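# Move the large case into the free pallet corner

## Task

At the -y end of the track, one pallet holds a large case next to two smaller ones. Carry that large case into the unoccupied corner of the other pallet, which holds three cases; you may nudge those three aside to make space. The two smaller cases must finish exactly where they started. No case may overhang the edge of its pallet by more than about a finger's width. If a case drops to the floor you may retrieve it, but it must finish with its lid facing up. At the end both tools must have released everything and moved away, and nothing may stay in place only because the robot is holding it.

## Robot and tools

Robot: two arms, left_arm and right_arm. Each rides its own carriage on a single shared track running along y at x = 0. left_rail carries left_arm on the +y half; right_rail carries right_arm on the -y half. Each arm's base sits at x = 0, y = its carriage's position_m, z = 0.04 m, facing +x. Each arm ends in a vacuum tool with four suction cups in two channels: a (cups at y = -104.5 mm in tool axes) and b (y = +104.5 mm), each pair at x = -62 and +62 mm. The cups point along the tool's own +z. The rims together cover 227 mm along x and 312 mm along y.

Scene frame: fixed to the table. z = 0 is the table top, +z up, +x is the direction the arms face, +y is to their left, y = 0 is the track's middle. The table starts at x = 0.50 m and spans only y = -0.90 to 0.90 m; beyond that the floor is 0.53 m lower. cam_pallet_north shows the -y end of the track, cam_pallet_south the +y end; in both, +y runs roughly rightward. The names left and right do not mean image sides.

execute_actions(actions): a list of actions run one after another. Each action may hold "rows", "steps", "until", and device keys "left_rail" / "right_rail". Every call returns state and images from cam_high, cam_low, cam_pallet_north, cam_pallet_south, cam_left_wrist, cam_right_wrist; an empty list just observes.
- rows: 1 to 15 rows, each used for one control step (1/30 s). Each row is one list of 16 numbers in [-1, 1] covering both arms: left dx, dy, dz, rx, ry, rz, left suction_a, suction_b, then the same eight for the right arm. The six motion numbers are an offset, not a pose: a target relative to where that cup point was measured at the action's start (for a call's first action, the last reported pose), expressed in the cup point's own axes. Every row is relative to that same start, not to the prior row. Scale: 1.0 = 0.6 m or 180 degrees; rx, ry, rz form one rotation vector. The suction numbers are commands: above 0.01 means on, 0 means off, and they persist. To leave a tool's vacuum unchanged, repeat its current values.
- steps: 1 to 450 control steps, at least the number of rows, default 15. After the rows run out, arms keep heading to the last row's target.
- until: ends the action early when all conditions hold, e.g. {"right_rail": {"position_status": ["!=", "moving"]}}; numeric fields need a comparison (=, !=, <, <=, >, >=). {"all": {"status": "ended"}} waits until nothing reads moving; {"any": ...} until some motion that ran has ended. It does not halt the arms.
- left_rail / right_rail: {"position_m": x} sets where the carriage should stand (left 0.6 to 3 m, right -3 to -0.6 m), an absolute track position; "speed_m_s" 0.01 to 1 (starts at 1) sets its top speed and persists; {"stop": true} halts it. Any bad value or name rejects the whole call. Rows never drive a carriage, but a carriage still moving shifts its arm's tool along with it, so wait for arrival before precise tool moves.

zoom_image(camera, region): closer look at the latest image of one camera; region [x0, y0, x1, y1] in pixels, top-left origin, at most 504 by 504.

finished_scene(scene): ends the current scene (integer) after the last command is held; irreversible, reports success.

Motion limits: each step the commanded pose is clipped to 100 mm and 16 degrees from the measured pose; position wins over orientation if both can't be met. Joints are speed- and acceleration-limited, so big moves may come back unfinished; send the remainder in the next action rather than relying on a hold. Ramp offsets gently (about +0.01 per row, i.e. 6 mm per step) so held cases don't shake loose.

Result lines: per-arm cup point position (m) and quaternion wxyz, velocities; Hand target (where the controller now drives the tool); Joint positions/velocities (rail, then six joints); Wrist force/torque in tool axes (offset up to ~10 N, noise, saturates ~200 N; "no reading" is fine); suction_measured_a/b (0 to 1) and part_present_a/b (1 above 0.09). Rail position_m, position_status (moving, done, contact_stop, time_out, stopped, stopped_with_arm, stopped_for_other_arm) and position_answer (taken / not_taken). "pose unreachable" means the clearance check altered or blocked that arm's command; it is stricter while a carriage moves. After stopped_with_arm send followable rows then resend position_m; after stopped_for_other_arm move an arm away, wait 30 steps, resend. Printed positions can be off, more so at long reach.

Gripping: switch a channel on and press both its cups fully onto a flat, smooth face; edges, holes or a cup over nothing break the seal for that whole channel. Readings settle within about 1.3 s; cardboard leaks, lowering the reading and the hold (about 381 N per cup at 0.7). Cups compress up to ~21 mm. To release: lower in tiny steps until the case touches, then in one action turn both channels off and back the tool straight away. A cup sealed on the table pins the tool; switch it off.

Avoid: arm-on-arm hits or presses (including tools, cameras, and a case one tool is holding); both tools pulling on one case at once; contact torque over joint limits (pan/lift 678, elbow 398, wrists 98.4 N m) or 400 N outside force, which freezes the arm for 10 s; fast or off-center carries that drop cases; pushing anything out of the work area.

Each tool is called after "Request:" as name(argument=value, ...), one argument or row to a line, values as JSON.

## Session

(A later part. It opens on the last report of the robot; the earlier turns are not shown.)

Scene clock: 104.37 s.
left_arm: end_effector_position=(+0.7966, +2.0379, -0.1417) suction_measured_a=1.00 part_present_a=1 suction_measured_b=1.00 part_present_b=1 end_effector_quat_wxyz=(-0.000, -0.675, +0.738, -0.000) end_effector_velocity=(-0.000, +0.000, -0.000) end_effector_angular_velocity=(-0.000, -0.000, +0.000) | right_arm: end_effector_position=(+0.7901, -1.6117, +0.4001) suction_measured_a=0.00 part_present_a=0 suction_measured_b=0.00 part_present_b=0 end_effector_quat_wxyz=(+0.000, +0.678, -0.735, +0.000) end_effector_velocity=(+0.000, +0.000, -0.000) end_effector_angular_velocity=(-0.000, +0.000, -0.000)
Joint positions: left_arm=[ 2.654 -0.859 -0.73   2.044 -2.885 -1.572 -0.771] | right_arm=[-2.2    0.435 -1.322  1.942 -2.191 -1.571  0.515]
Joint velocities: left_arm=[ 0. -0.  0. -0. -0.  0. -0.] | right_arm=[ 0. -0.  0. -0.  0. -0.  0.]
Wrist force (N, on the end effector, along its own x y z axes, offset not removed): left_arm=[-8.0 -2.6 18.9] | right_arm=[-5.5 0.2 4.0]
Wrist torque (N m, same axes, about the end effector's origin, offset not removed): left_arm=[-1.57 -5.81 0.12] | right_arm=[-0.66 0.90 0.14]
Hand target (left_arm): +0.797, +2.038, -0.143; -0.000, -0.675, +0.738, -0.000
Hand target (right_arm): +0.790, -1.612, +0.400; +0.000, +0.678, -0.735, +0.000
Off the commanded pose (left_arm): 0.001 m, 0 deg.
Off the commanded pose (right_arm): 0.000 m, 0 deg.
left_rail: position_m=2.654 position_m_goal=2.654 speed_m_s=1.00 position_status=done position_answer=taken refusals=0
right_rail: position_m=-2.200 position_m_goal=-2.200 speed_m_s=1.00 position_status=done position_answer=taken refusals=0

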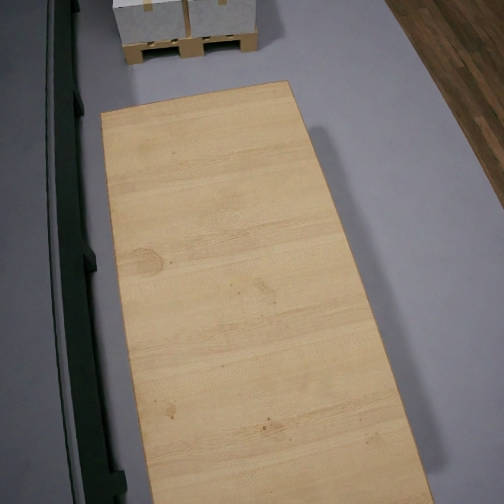

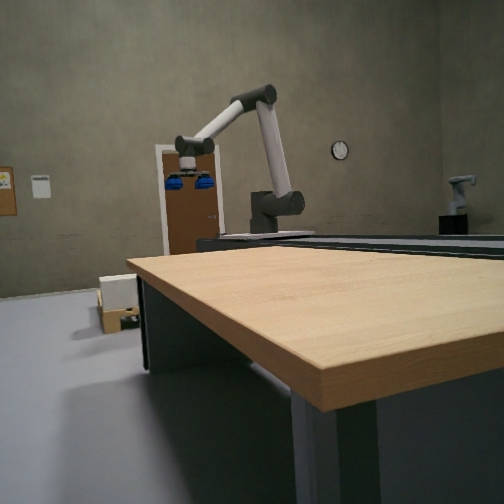

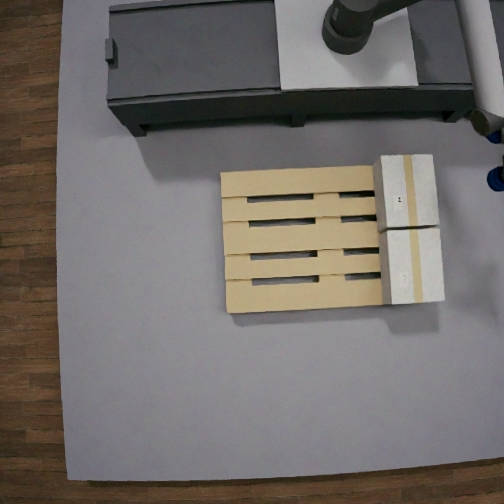

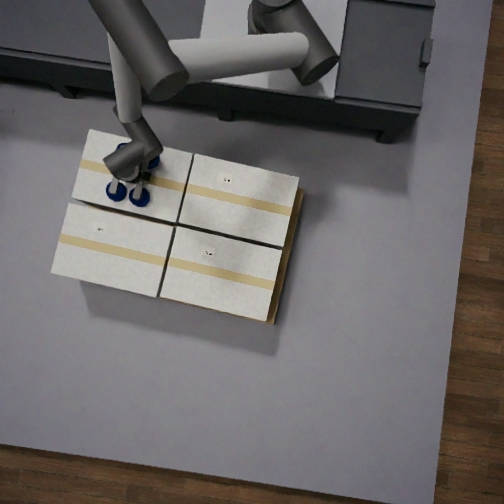

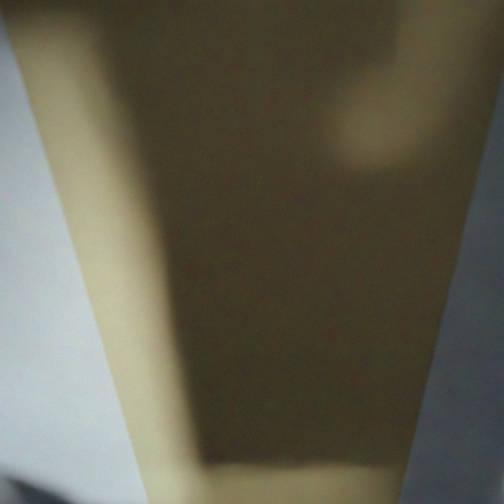

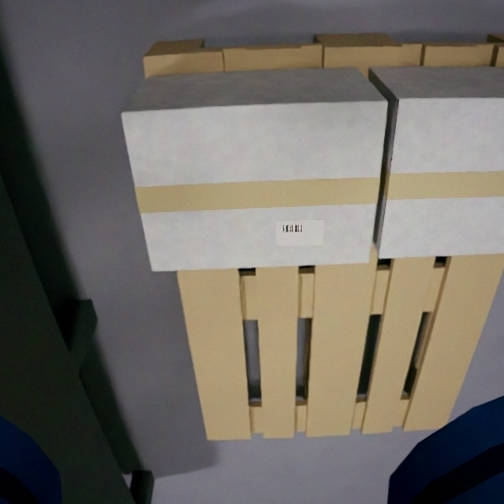

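Request:
execute_actions(
  actions=[],
)

Scene clock: 104.67 s.
left_arm: end_effector_position=(+0.7966, +2.0379, -0.1426) suction_measured_a=1.00 part_present_a=1 suction_measured_b=1.00 part_present_b=1 end_effector_quat_wxyz=(-0.000, -0.675, +0.738, -0.000) end_effector_velocity=(+0.000, -0.000, -0.000) end_effector_angular_velocity=(-0.000, -0.000, -0.000) | right_arm: end_effector_position=(+0.7901, -1.6117, +0.4001) suction_measured_a=0.00 part_present_a=0 suction_measured_b=0.00 part_present_b=0 end_effector_quat_wxyz=(+0.000, +0.678, -0.735, +0.000) end_effector_velocity=(+0.000, -0.000, +0.000) end_effector_angular_velocity=(-0.000, -0.000, -0.000)
Joint positions: left_arm=[ 2.654 -0.859 -0.729  2.044 -2.886 -1.572 -0.771] | right_arm=[-2.2    0.435 -1.322  1.942 -2.191 -1.571  0.515]
Joint velocities: left_arm=[ 0.     0.     0.001 -0.    -0.001 -0.     0.   ] | right_arm=[ 0.  0. -0. -0.  0. -0.  0.]
Wrist force (N, on the end effector, along its own x y z axes, offset not removed): left_arm=[-7.2 -2.1 20.5] | right_arm=[2.3 4.4 6.1]
Wrist torque (N m, same axes, about the end effector's origin, offset not removed): left_arm=[-1.48 -5.91 0.09] | right_arm=[-0.06 -0.14 0.17]
Hand target (left_arm): +0.797, +2.038, -0.143; -0.000, -0.675, +0.738, -0.000
Hand target (right_arm): +0.790, -1.612, +0.400; +0.000, +0.678, -0.735, +0.000
Off the commanded pose (left_arm): 0.000 m, 0 deg.
Off the commanded pose (right_arm): 0.000 m, 0 deg.
left_rail: position_m=2.654 position_m_goal=2.654 speed_m_s=1.00 position_status=done position_answer=taken refusals=0
right_rail: position_m=-2.200 position_m_goal=-2.200 speed_m_s=1.00 position_status=done position_answer=taken refusals=0

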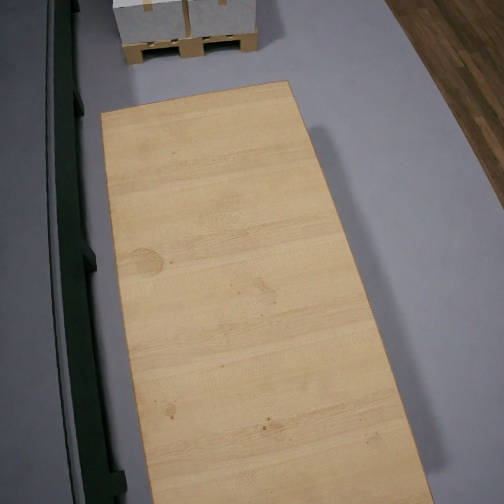

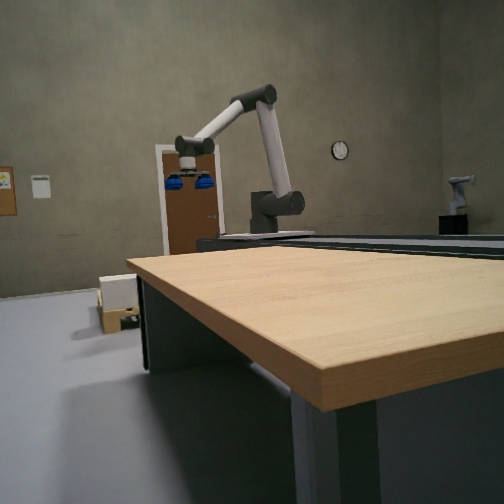

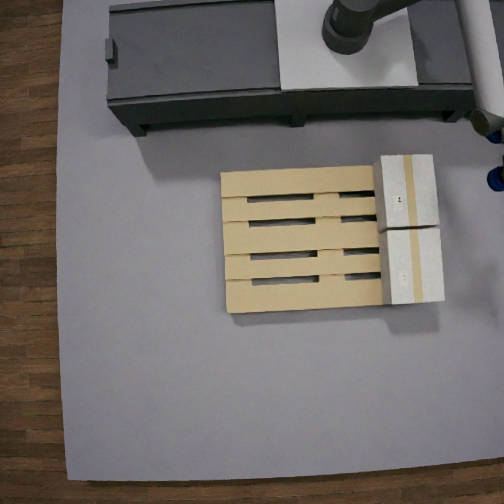

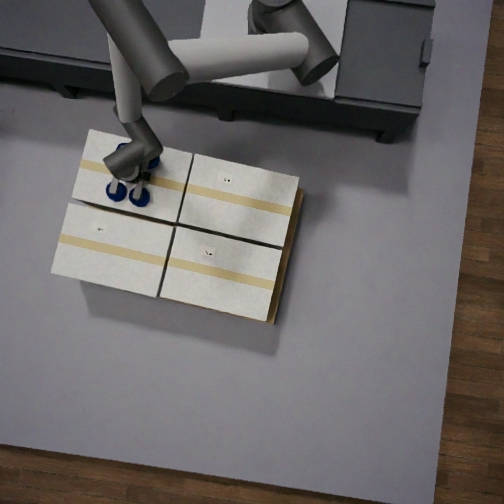

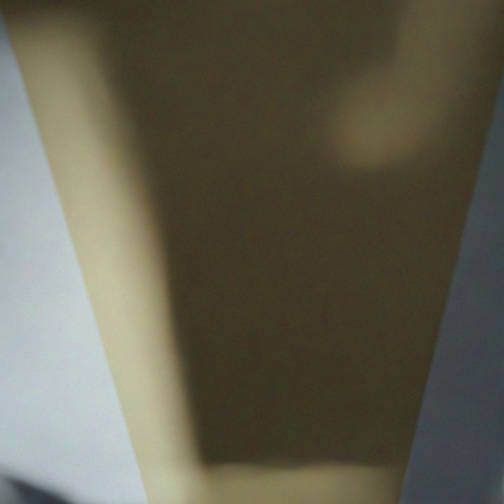

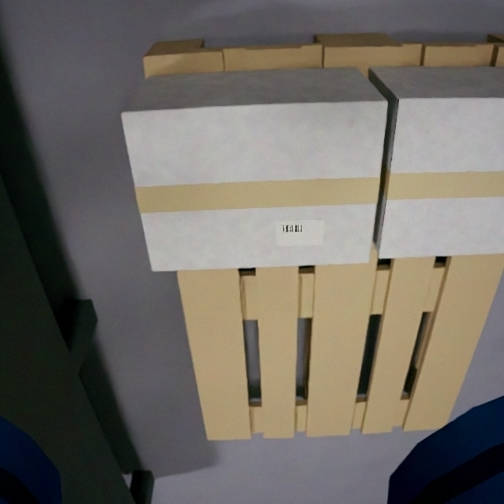

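No contact yet at −0.1426. Probing another 0.8 mm.

Request:
execute_actions(
  actions=[
    {"rows": [[0,0,0.0014,0,0,0,1,1,0,0,0,0,0,0,0,0]], "steps": 1},
  ],
)

Request:
zoom_image(
  camera="cam_pallet_north",
  region=[340, 130, 480, 330],
)

Scene clock: 104.93 s.
left_arm: end_effector_position=(+0.7966, +2.0379, -0.1426) suction_measured_a=1.00 part_present_a=1 suction_measured_b=1.00 part_present_b=1 end_effector_quat_wxyz=(-0.000, -0.675, +0.738, -0.000) end_effector_velocity=(+0.000, -0.000, -0.000) end_effector_angular_velocity=(-0.000, -0.000, +0.000) | right_arm: end_effector_position=(+0.7901, -1.6117, +0.4001) suction_measured_a=0.00 part_present_a=0 suction_measured_b=0.00 part_present_b=0 end_effector_quat_wxyz=(+0.000, +0.678, -0.735, +0.000) end_effector_velocity=(+0.000, +0.000, -0.000) end_effector_angular_velocity=(-0.000, +0.000, -0.000)
Joint positions: left_arm=[ 2.654 -0.859 -0.729  2.044 -2.886 -1.572 -0.771] | right_arm=[-2.2    0.435 -1.322  1.942 -2.191 -1.571  0.515]
Joint velocities: left_arm=[ 0.  0.  0. -0. -0. -0. -0.] | right_arm=[ 0.  0.  0. -0.  0. -0.  0.]
Wrist force (N, on the end effector, along its own x y z axes, offset not removed): left_arm=[-4.8 -3.2 19.6] | right_arm=[-0.6 -2.0 -1.4]
Wrist torque (N m, same axes, about the end effector's origin, offset not removed): left_arm=[-1.67 -6.19 0.07] | right_arm=[-0.87 0.06 0.03]
Hand target (left_arm): +0.797, +2.038, -0.143; -0.000, -0.675, +0.738, -0.000
Hand target (right_arm): +0.790, -1.612, +0.400; +0.000, +0.678, -0.735, +0.000
Off the commanded pose (left_arm): 0.001 m, 0 deg.
Off the commanded pose (right_arm): 0.000 m, 0 deg.
left_rail: position_m=2.654 position_m_goal=2.654 speed_m_s=1.00 position_status=done position_answer=taken refusals=0
right_rail: position_m=-2.200 position_m_goal=-2.200 speed_m_s=1.00 position_status=done position_answer=taken refusals=0

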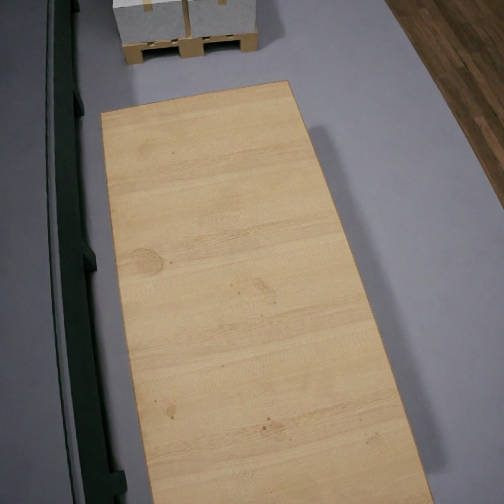

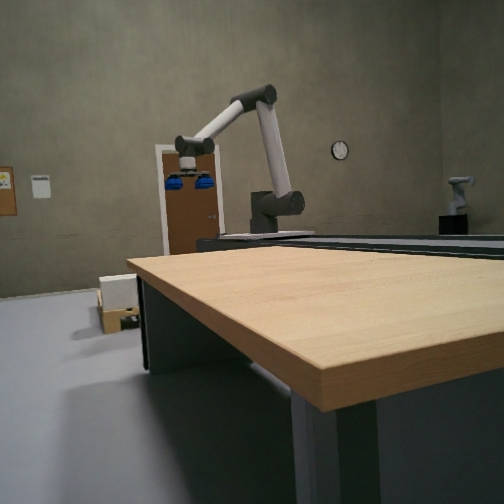

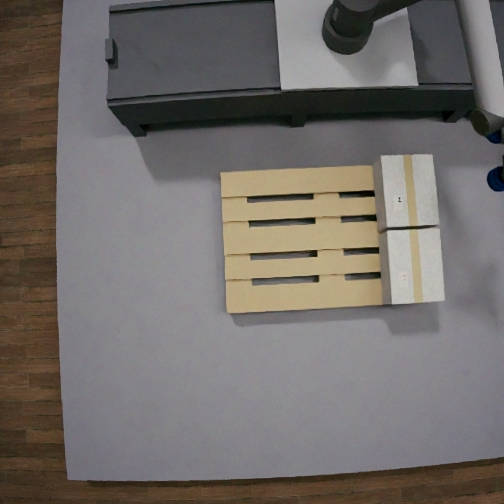

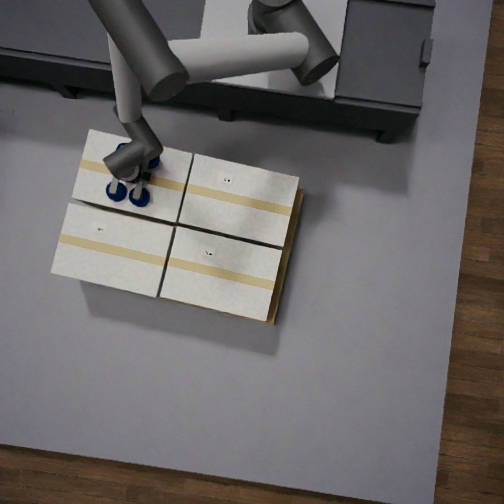

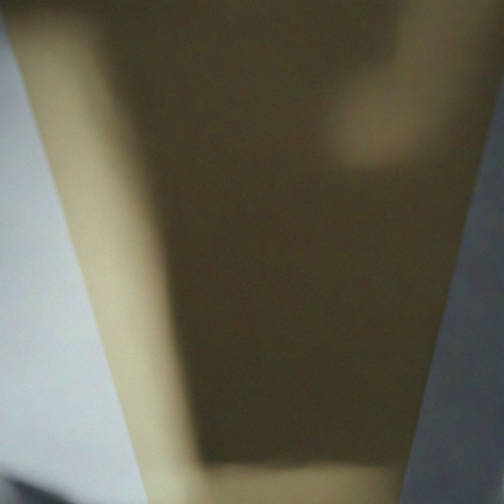

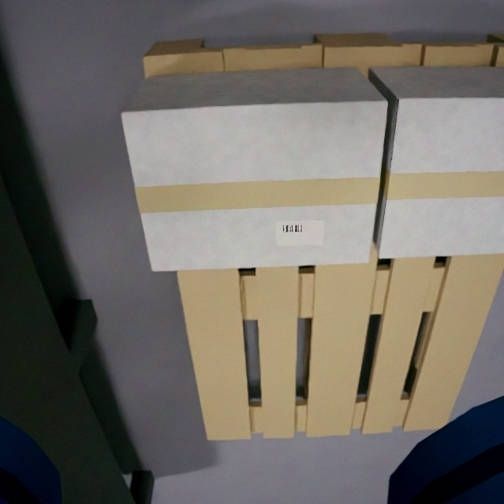

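Region (340, 130, 480, 330) of cam_pallet_north's 504x504 image, scaled by 2.520, with more detail than that image has; it fills the left 353 columns of this view, and the rest is white.

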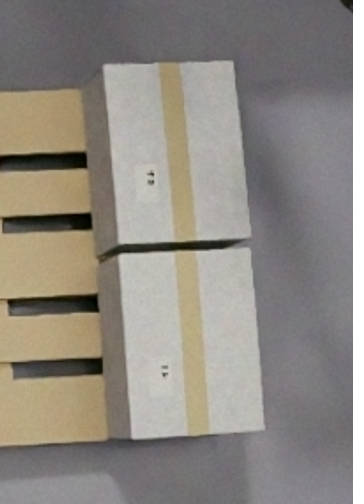

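Request:
execute_actions(
  actions=[],
)

Scene clock: 105.07 s.
left_arm: end_effector_position=(+0.7966, +2.0379, -0.1431) suction_measured_a=1.00 part_present_a=1 suction_measured_b=1.00 part_present_b=1 end_effector_quat_wxyz=(-0.000, -0.675, +0.738, -0.000) end_effector_velocity=(-0.000, +0.000, -0.003) end_effector_angular_velocity=(+0.000, +0.000, -0.000) | right_arm: end_effector_position=(+0.7901, -1.6117, +0.4001) suction_measured_a=0.00 part_present_a=0 suction_measured_b=0.00 part_present_b=0 end_effector_quat_wxyz=(+0.000, +0.678, -0.735, +0.000) end_effector_velocity=(+0.000, -0.000, -0.000) end_effector_angular_velocity=(-0.000, +0.000, -0.000)
Joint positions: left_arm=[ 2.654 -0.859 -0.729  2.044 -2.886 -1.572 -0.771] | right_arm=[-2.2    0.435 -1.322  1.942 -2.191 -1.571  0.515]
Joint velocities: left_arm=[ 0.    -0.     0.004 -0.001 -0.003  0.     0.   ] | right_arm=[ 0. -0.  0. -0.  0.  0. -0.]
Wrist force (N, on the end effector, along its own x y z axes, offset not removed): left_arm=[-6.4 -2.2 21.1] | right_arm=[2.2 6.6 1.1]
Wrist torque (N m, same axes, about the end effector's origin, offset not removed): left_arm=[-1.45 -6.42 0.09] | right_arm=[0.49 -0.18 0.10]
Hand target (left_arm): +0.797, +2.038, -0.143; -0.000, -0.675, +0.738, -0.000
Hand target (right_arm): +0.790, -1.612, +0.400; +0.000, +0.678, -0.735, +0.000
Off the commanded pose (left_arm): 0.000 m, 0 deg.
Off the commanded pose (right_arm): 0.000 m, 0 deg.
left_rail: position_m=2.654 position_m_goal=2.654 speed_m_s=1.00 position_status=done position_answer=taken refusals=0
right_rail: position_m=-2.200 position_m_goal=-2.200 speed_m_s=1.00 position_status=done position_answer=taken refusals=0

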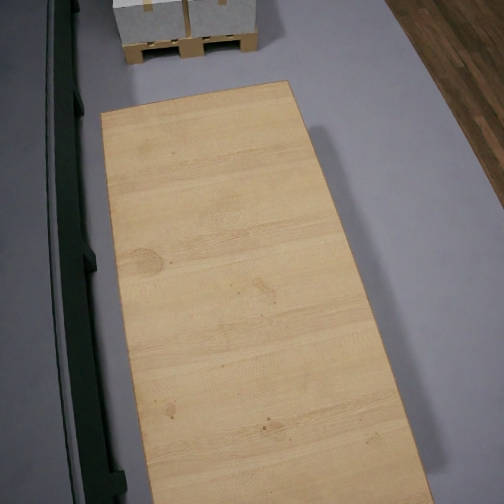

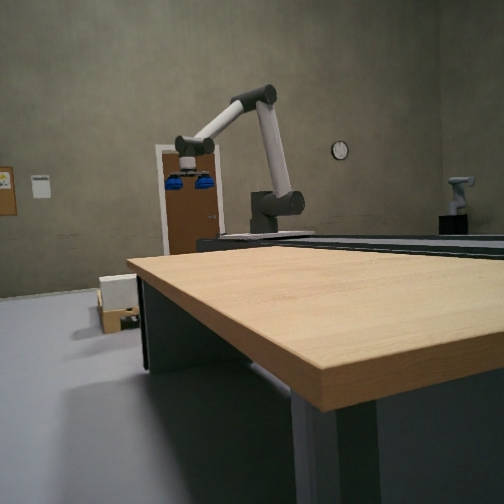

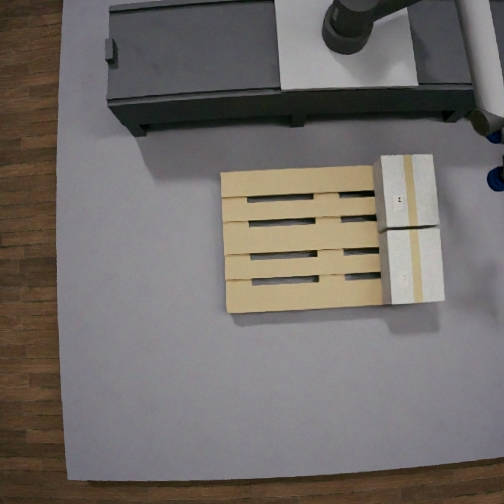

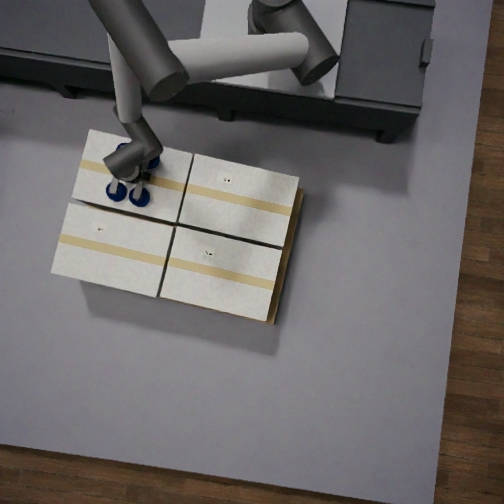

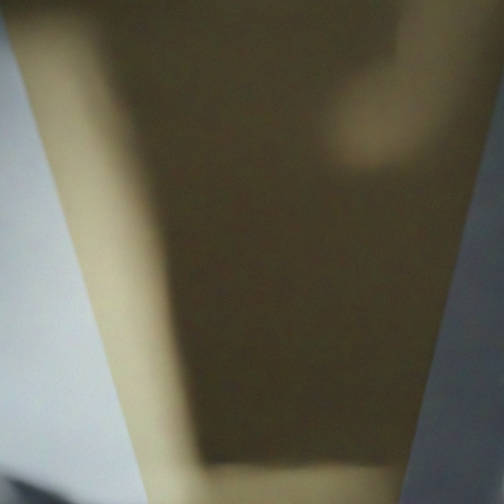

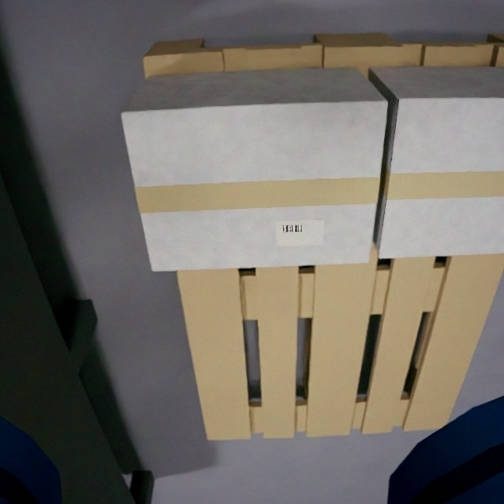

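Request:
execute_actions(
  actions=[],
)

Scene clock: 105.20 s.
left_arm: end_effector_position=(+0.7966, +2.0379, -0.1433) suction_measured_a=1.00 part_present_a=1 suction_measured_b=1.00 part_present_b=1 end_effector_quat_wxyz=(-0.000, -0.675, +0.738, -0.000) end_effector_velocity=(-0.000, +0.000, -0.001) end_effector_angular_velocity=(+0.000, +0.000, -0.000) | right_arm: end_effector_position=(+0.7901, -1.6117, +0.4001) suction_measured_a=0.00 part_present_a=0 suction_measured_b=0.00 part_present_b=0 end_effector_quat_wxyz=(+0.000, +0.678, -0.735, +0.000) end_effector_velocity=(+0.000, -0.000, -0.000) end_effector_angular_velocity=(-0.000, +0.000, +0.000)
Joint positions: left_arm=[ 2.654 -0.859 -0.728  2.044 -2.887 -1.572 -0.771] | right_arm=[-2.2    0.435 -1.322  1.942 -2.191 -1.571  0.515]
Joint velocities: left_arm=[ 0.    -0.     0.001 -0.    -0.001 -0.     0.   ] | right_arm=[ 0. -0.  0. -0.  0.  0. -0.]
Wrist force (N, on the end effector, along its own x y z axes, offset not removed): left_arm=[-5.7 -1.6 17.6] | right_arm=[0.4 4.5 -4.2]
Wrist torque (N m, same axes, about the end effector's origin, offset not removed): left_arm=[-1.34 -6.20 0.23] | right_arm=[-0.10 0.01 0.06]
Hand target (left_arm): +0.797, +2.038, -0.143; -0.000, -0.675, +0.738, -0.000
Hand target (right_arm): +0.790, -1.612, +0.400; +0.000, +0.678, -0.735, +0.000
Off the commanded pose (left_arm): 0.000 m, 0 deg.
Off the commanded pose (right_arm): 0.000 m, 0 deg.
left_rail: position_m=2.654 position_m_goal=2.654 speed_m_s=1.00 position_status=done position_answer=taken refusals=0
right_rail: position_m=-2.200 position_m_goal=-2.200 speed_m_s=1.00 position_status=done position_answer=taken refusals=0

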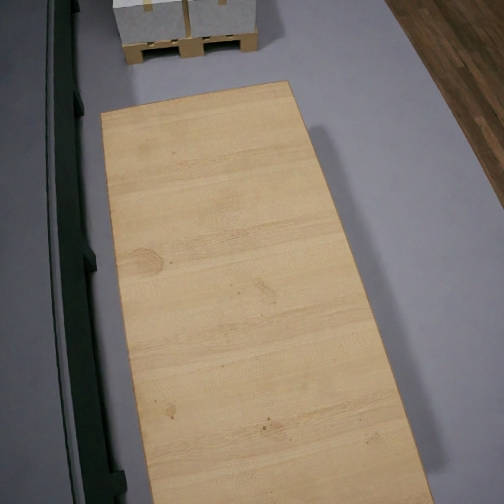

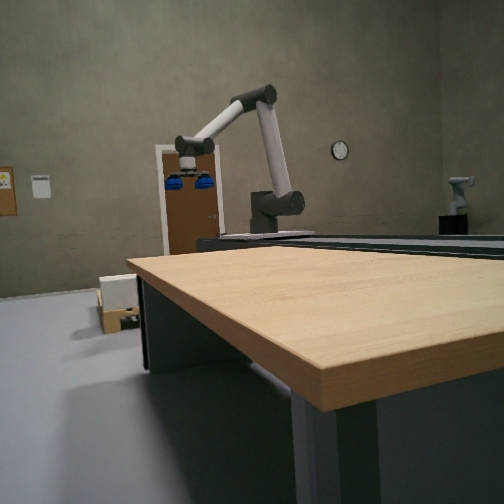

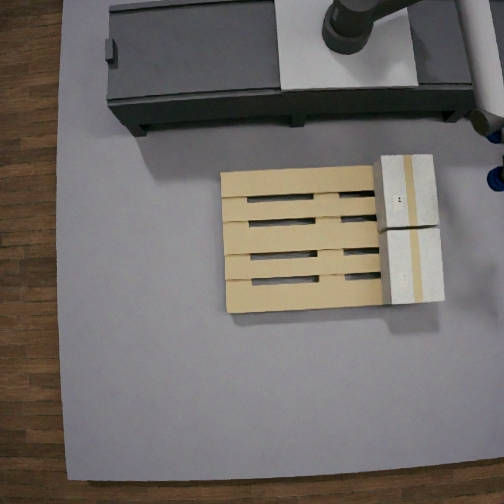

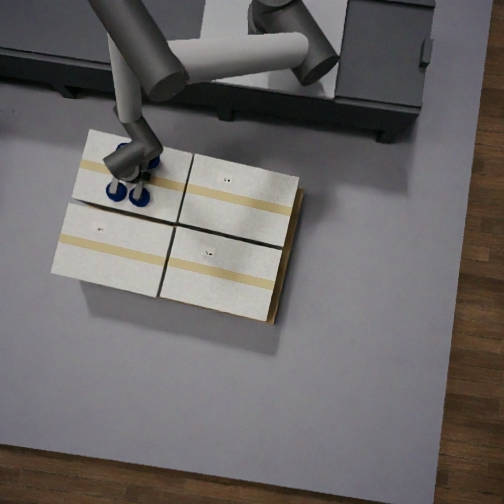

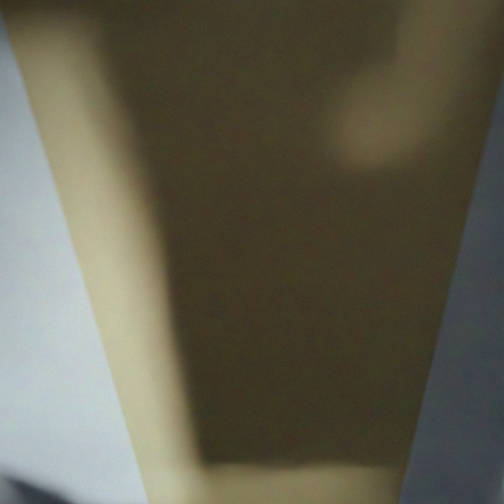

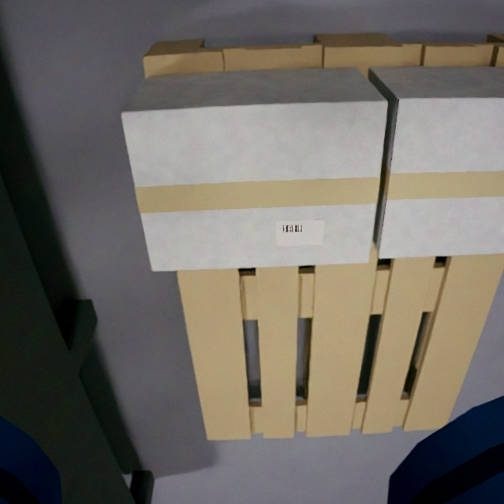

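Request:
execute_actions(
  actions=[
    {"rows": [[0,0,0.0015,0,0,0,1,1,0,0,0,0,0,0,0,0]], "steps": 1},
  ],
)

Scene clock: 105.37 s.
left_arm: end_effector_position=(+0.7966, +2.0379, -0.1434) suction_measured_a=1.00 part_present_a=1 suction_measured_b=1.00 part_present_b=1 end_effector_quat_wxyz=(-0.000, -0.675, +0.738, -0.000) end_effector_velocity=(+0.000, -0.000, -0.000) end_effector_angular_velocity=(-0.000, -0.000, -0.000) | right_arm: end_effector_position=(+0.7901, -1.6117, +0.4001) suction_measured_a=0.00 part_present_a=0 suction_measured_b=0.00 part_present_b=0 end_effector_quat_wxyz=(+0.000, +0.678, -0.735, +0.000) end_effector_velocity=(+0.000, +0.000, -0.000) end_effector_angular_velocity=(-0.000, +0.000, -0.000)
Joint positions: left_arm=[ 2.654 -0.859 -0.728  2.044 -2.887 -1.572 -0.771] | right_arm=[-2.2    0.435 -1.322  1.942 -2.191 -1.571  0.515]
Joint velocities: left_arm=[ 0.  0.  0. -0. -0.  0.  0.] | right_arm=[ 0.  0.  0. -0. -0. -0.  0.]
Wrist force (N, on the end effector, along its own x y z axes, offset not removed): left_arm=[-8.7 -2.7 17.9] | right_arm=[3.3 0.8 -3.0]
Wrist torque (N m, same axes, about the end effector's origin, offset not removed): left_arm=[-1.40 -5.74 0.19] | right_arm=[-0.33 -0.14 -0.11]
Hand target (left_arm): +0.797, +2.038, -0.144; -0.000, -0.675, +0.738, -0.000
Hand target (right_arm): +0.790, -1.612, +0.400; +0.000, +0.678, -0.735, +0.000
Off the commanded pose (left_arm): 0.001 m, 0 deg.
Off the commanded pose (right_arm): 0.000 m, 0 deg.
left_rail: position_m=2.654 position_m_goal=2.654 speed_m_s=1.00 position_status=done position_answer=taken refusals=0
right_rail: position_m=-2.200 position_m_goal=-2.200 speed_m_s=1.00 position_status=done position_answer=taken refusals=0

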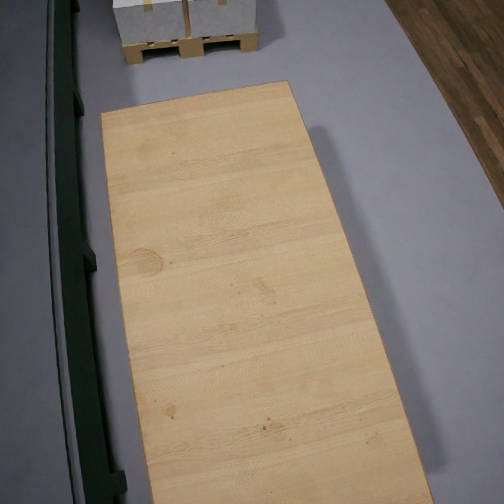

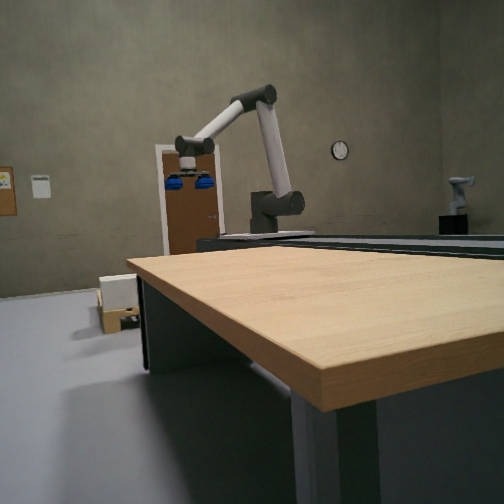

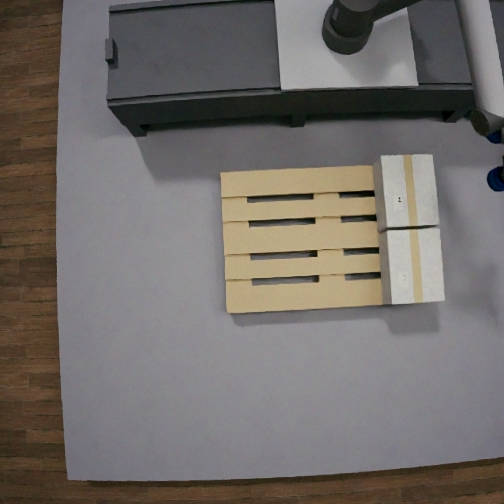

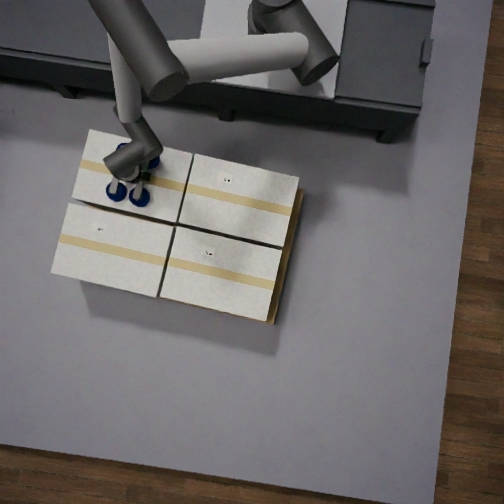

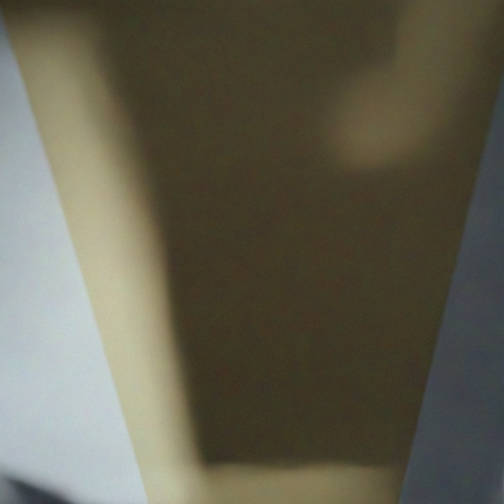

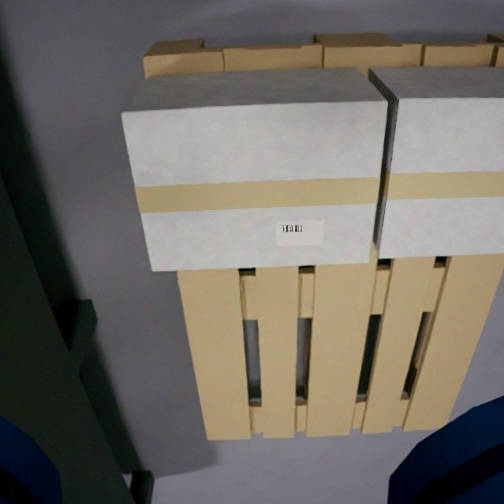

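Request:
execute_actions(
  actions=[],
)

Scene clock: 105.63 s.
left_arm: end_effector_position=(+0.7966, +2.0378, -0.1440) suction_measured_a=1.00 part_present_a=1 suction_measured_b=1.00 part_present_b=1 end_effector_quat_wxyz=(-0.000, -0.675, +0.738, -0.000) end_effector_velocity=(-0.000, +0.000, -0.001) end_effector_angular_velocity=(+0.000, +0.000, -0.000) | right_arm: end_effector_position=(+0.7901, -1.6117, +0.4001) suction_measured_a=0.00 part_present_a=0 suction_measured_b=0.00 part_present_b=0 end_effector_quat_wxyz=(+0.000, +0.678, -0.735, +0.000) end_effector_velocity=(-0.000, +0.000, +0.000) end_effector_angular_velocity=(+0.000, -0.000, +0.000)
Joint positions: left_arm=[ 2.654 -0.859 -0.727  2.044 -2.888 -1.572 -0.771] | right_arm=[-2.2    0.435 -1.322  1.942 -2.191 -1.571  0.515]
Joint velocities: left_arm=[ 0.     0.     0.001 -0.    -0.    -0.     0.   ] | right_arm=[ 0.  0. -0.  0. -0. -0.  0.]
Wrist force (N, on the end effector, along its own x y z axes, offset not removed): left_arm=[-14.2 4.2 -14.4] | right_arm=[2.1 3.5 1.0]
Wrist torque (N m, same axes, about the end effector's origin, offset not removed): left_arm=[2.21 0.33 0.46] | right_arm=[0.06 -0.04 -0.06]
Hand target (left_arm): +0.797, +2.038, -0.144; -0.000, -0.675, +0.738, -0.000
Hand target (right_arm): +0.790, -1.612, +0.400; +0.000, +0.678, -0.735, +0.000
Off the commanded pose (left_arm): 0.000 m, 0 deg.
Off the commanded pose (right_arm): 0.000 m, 0 deg.
left_rail: position_m=2.654 position_m_goal=2.654 speed_m_s=1.00 position_status=done position_answer=taken refusals=0
right_rail: position_m=-2.200 position_m_goal=-2.200 speed_m_s=1.00 position_status=done position_answer=taken refusals=0

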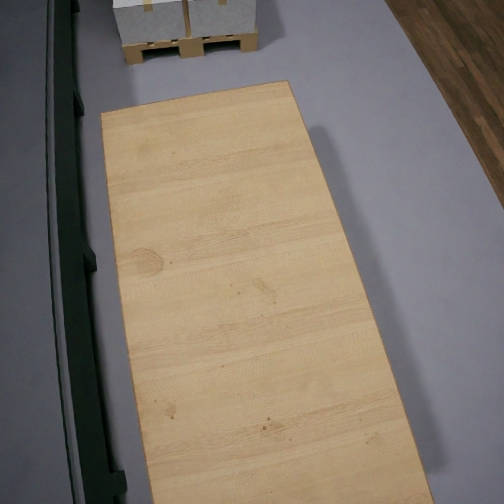

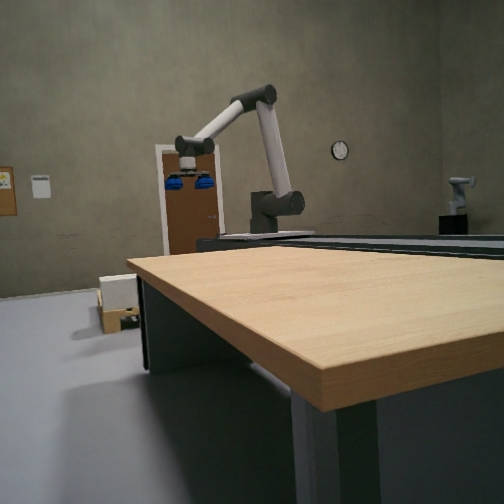

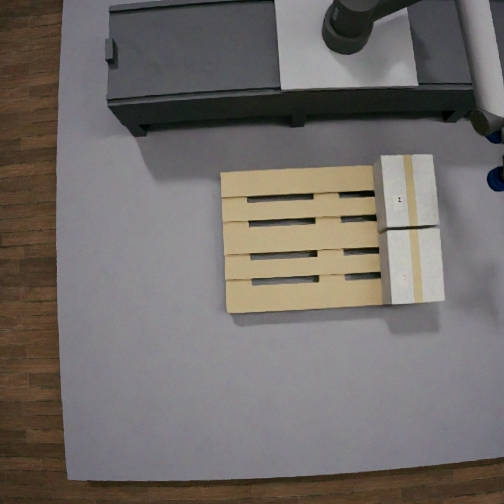

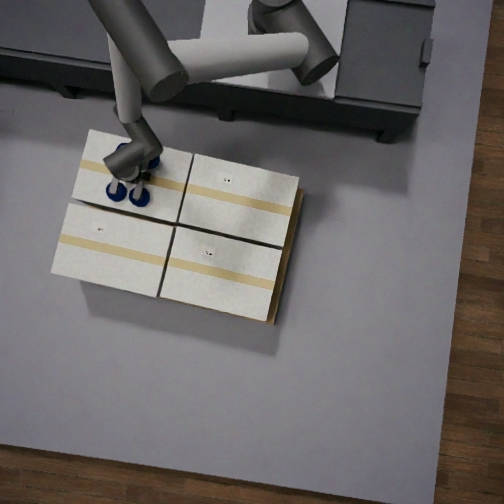

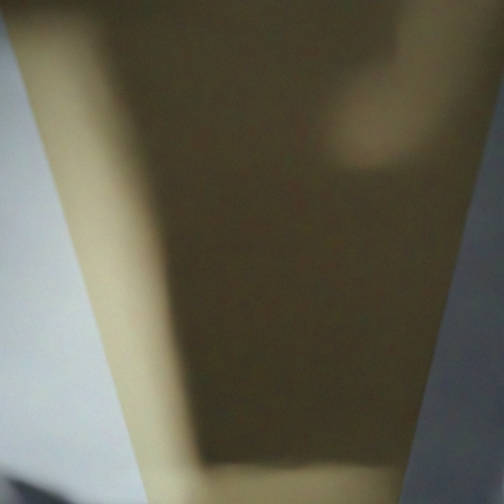

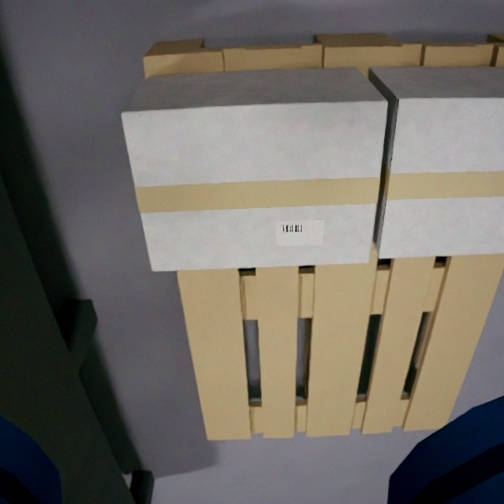

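Request:
execute_actions(
  actions=[],
)

Scene clock: 106.00 s.
left_arm: end_effector_position=(+0.7966, +2.0378, -0.1441) suction_measured_a=1.00 part_present_a=1 suction_measured_b=1.00 part_present_b=1 end_effector_quat_wxyz=(-0.000, -0.675, +0.738, -0.000) end_effector_velocity=(-0.000, +0.000, -0.000) end_effector_angular_velocity=(+0.000, +0.000, -0.000) | right_arm: end_effector_position=(+0.7901, -1.6117, +0.4001) suction_measured_a=0.00 part_present_a=0 suction_measured_b=0.00 part_present_b=0 end_effector_quat_wxyz=(+0.000, +0.678, -0.735, +0.000) end_effector_velocity=(+0.000, -0.000, -0.000) end_effector_angular_velocity=(-0.000, +0.000, +0.000)
Joint positions: left_arm=[ 2.654 -0.859 -0.727  2.044 -2.888 -1.572 -0.771] | right_arm=[-2.2    0.435 -1.322  1.942 -2.191 -1.571  0.515]
Joint velocities: left_arm=[ 0. -0.  0. -0. -0.  0.  0.] | right_arm=[ 0. -0.  0. -0.  0. -0. -0.]
Wrist force (N, on the end effector, along its own x y z axes, offset not removed): left_arm=[-19.5 8.5 -25.0] | right_arm=[-3.7 1.1 -3.2]
Wrist torque (N m, same axes, about the end effector's origin, offset not removed): left_arm=[3.71 2.32 0.35] | right_arm=[-0.46 0.79 0.01]
Hand target (left_arm): +0.797, +2.038, -0.144; -0.000, -0.675, +0.738, -0.000
Hand target (right_arm): +0.790, -1.612, +0.400; +0.000, +0.678, -0.735, +0.000
Off the commanded pose (left_arm): 0.000 m, 0 deg.
Off the commanded pose (right_arm): 0.000 m, 0 deg.
left_rail: position_m=2.654 position_m_goal=2.654 speed_m_s=1.00 position_status=done position_answer=taken refusals=0
right_rail: position_m=-2.200 position_m_goal=-2.200 speed_m_s=1.00 position_status=done position_answer=taken refusals=0

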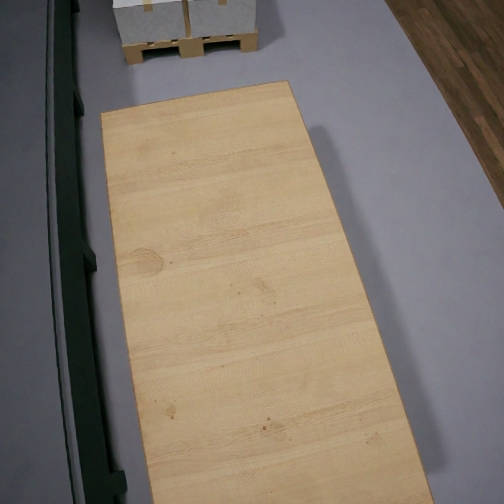

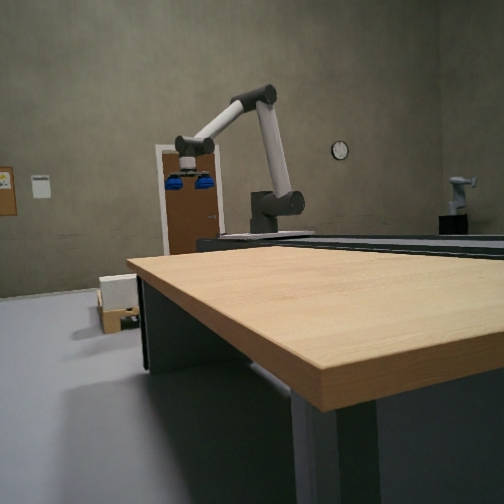

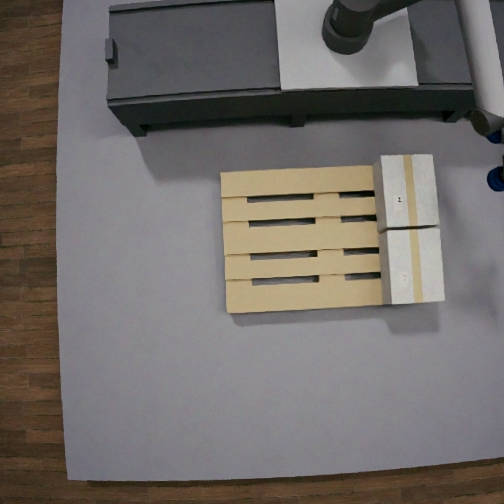

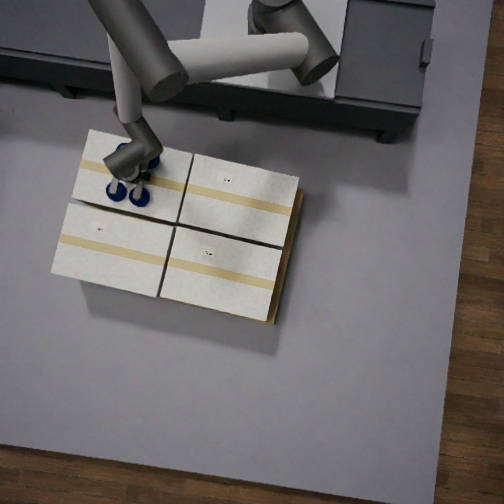

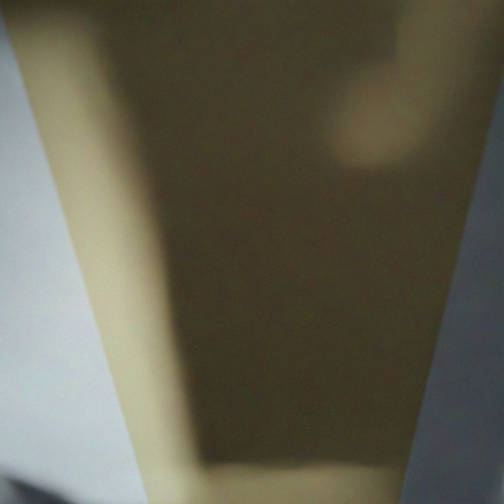

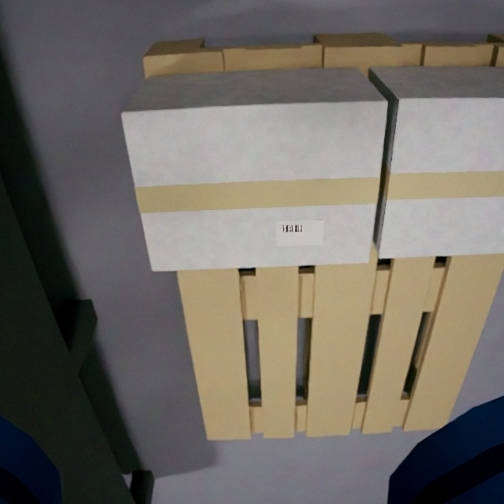

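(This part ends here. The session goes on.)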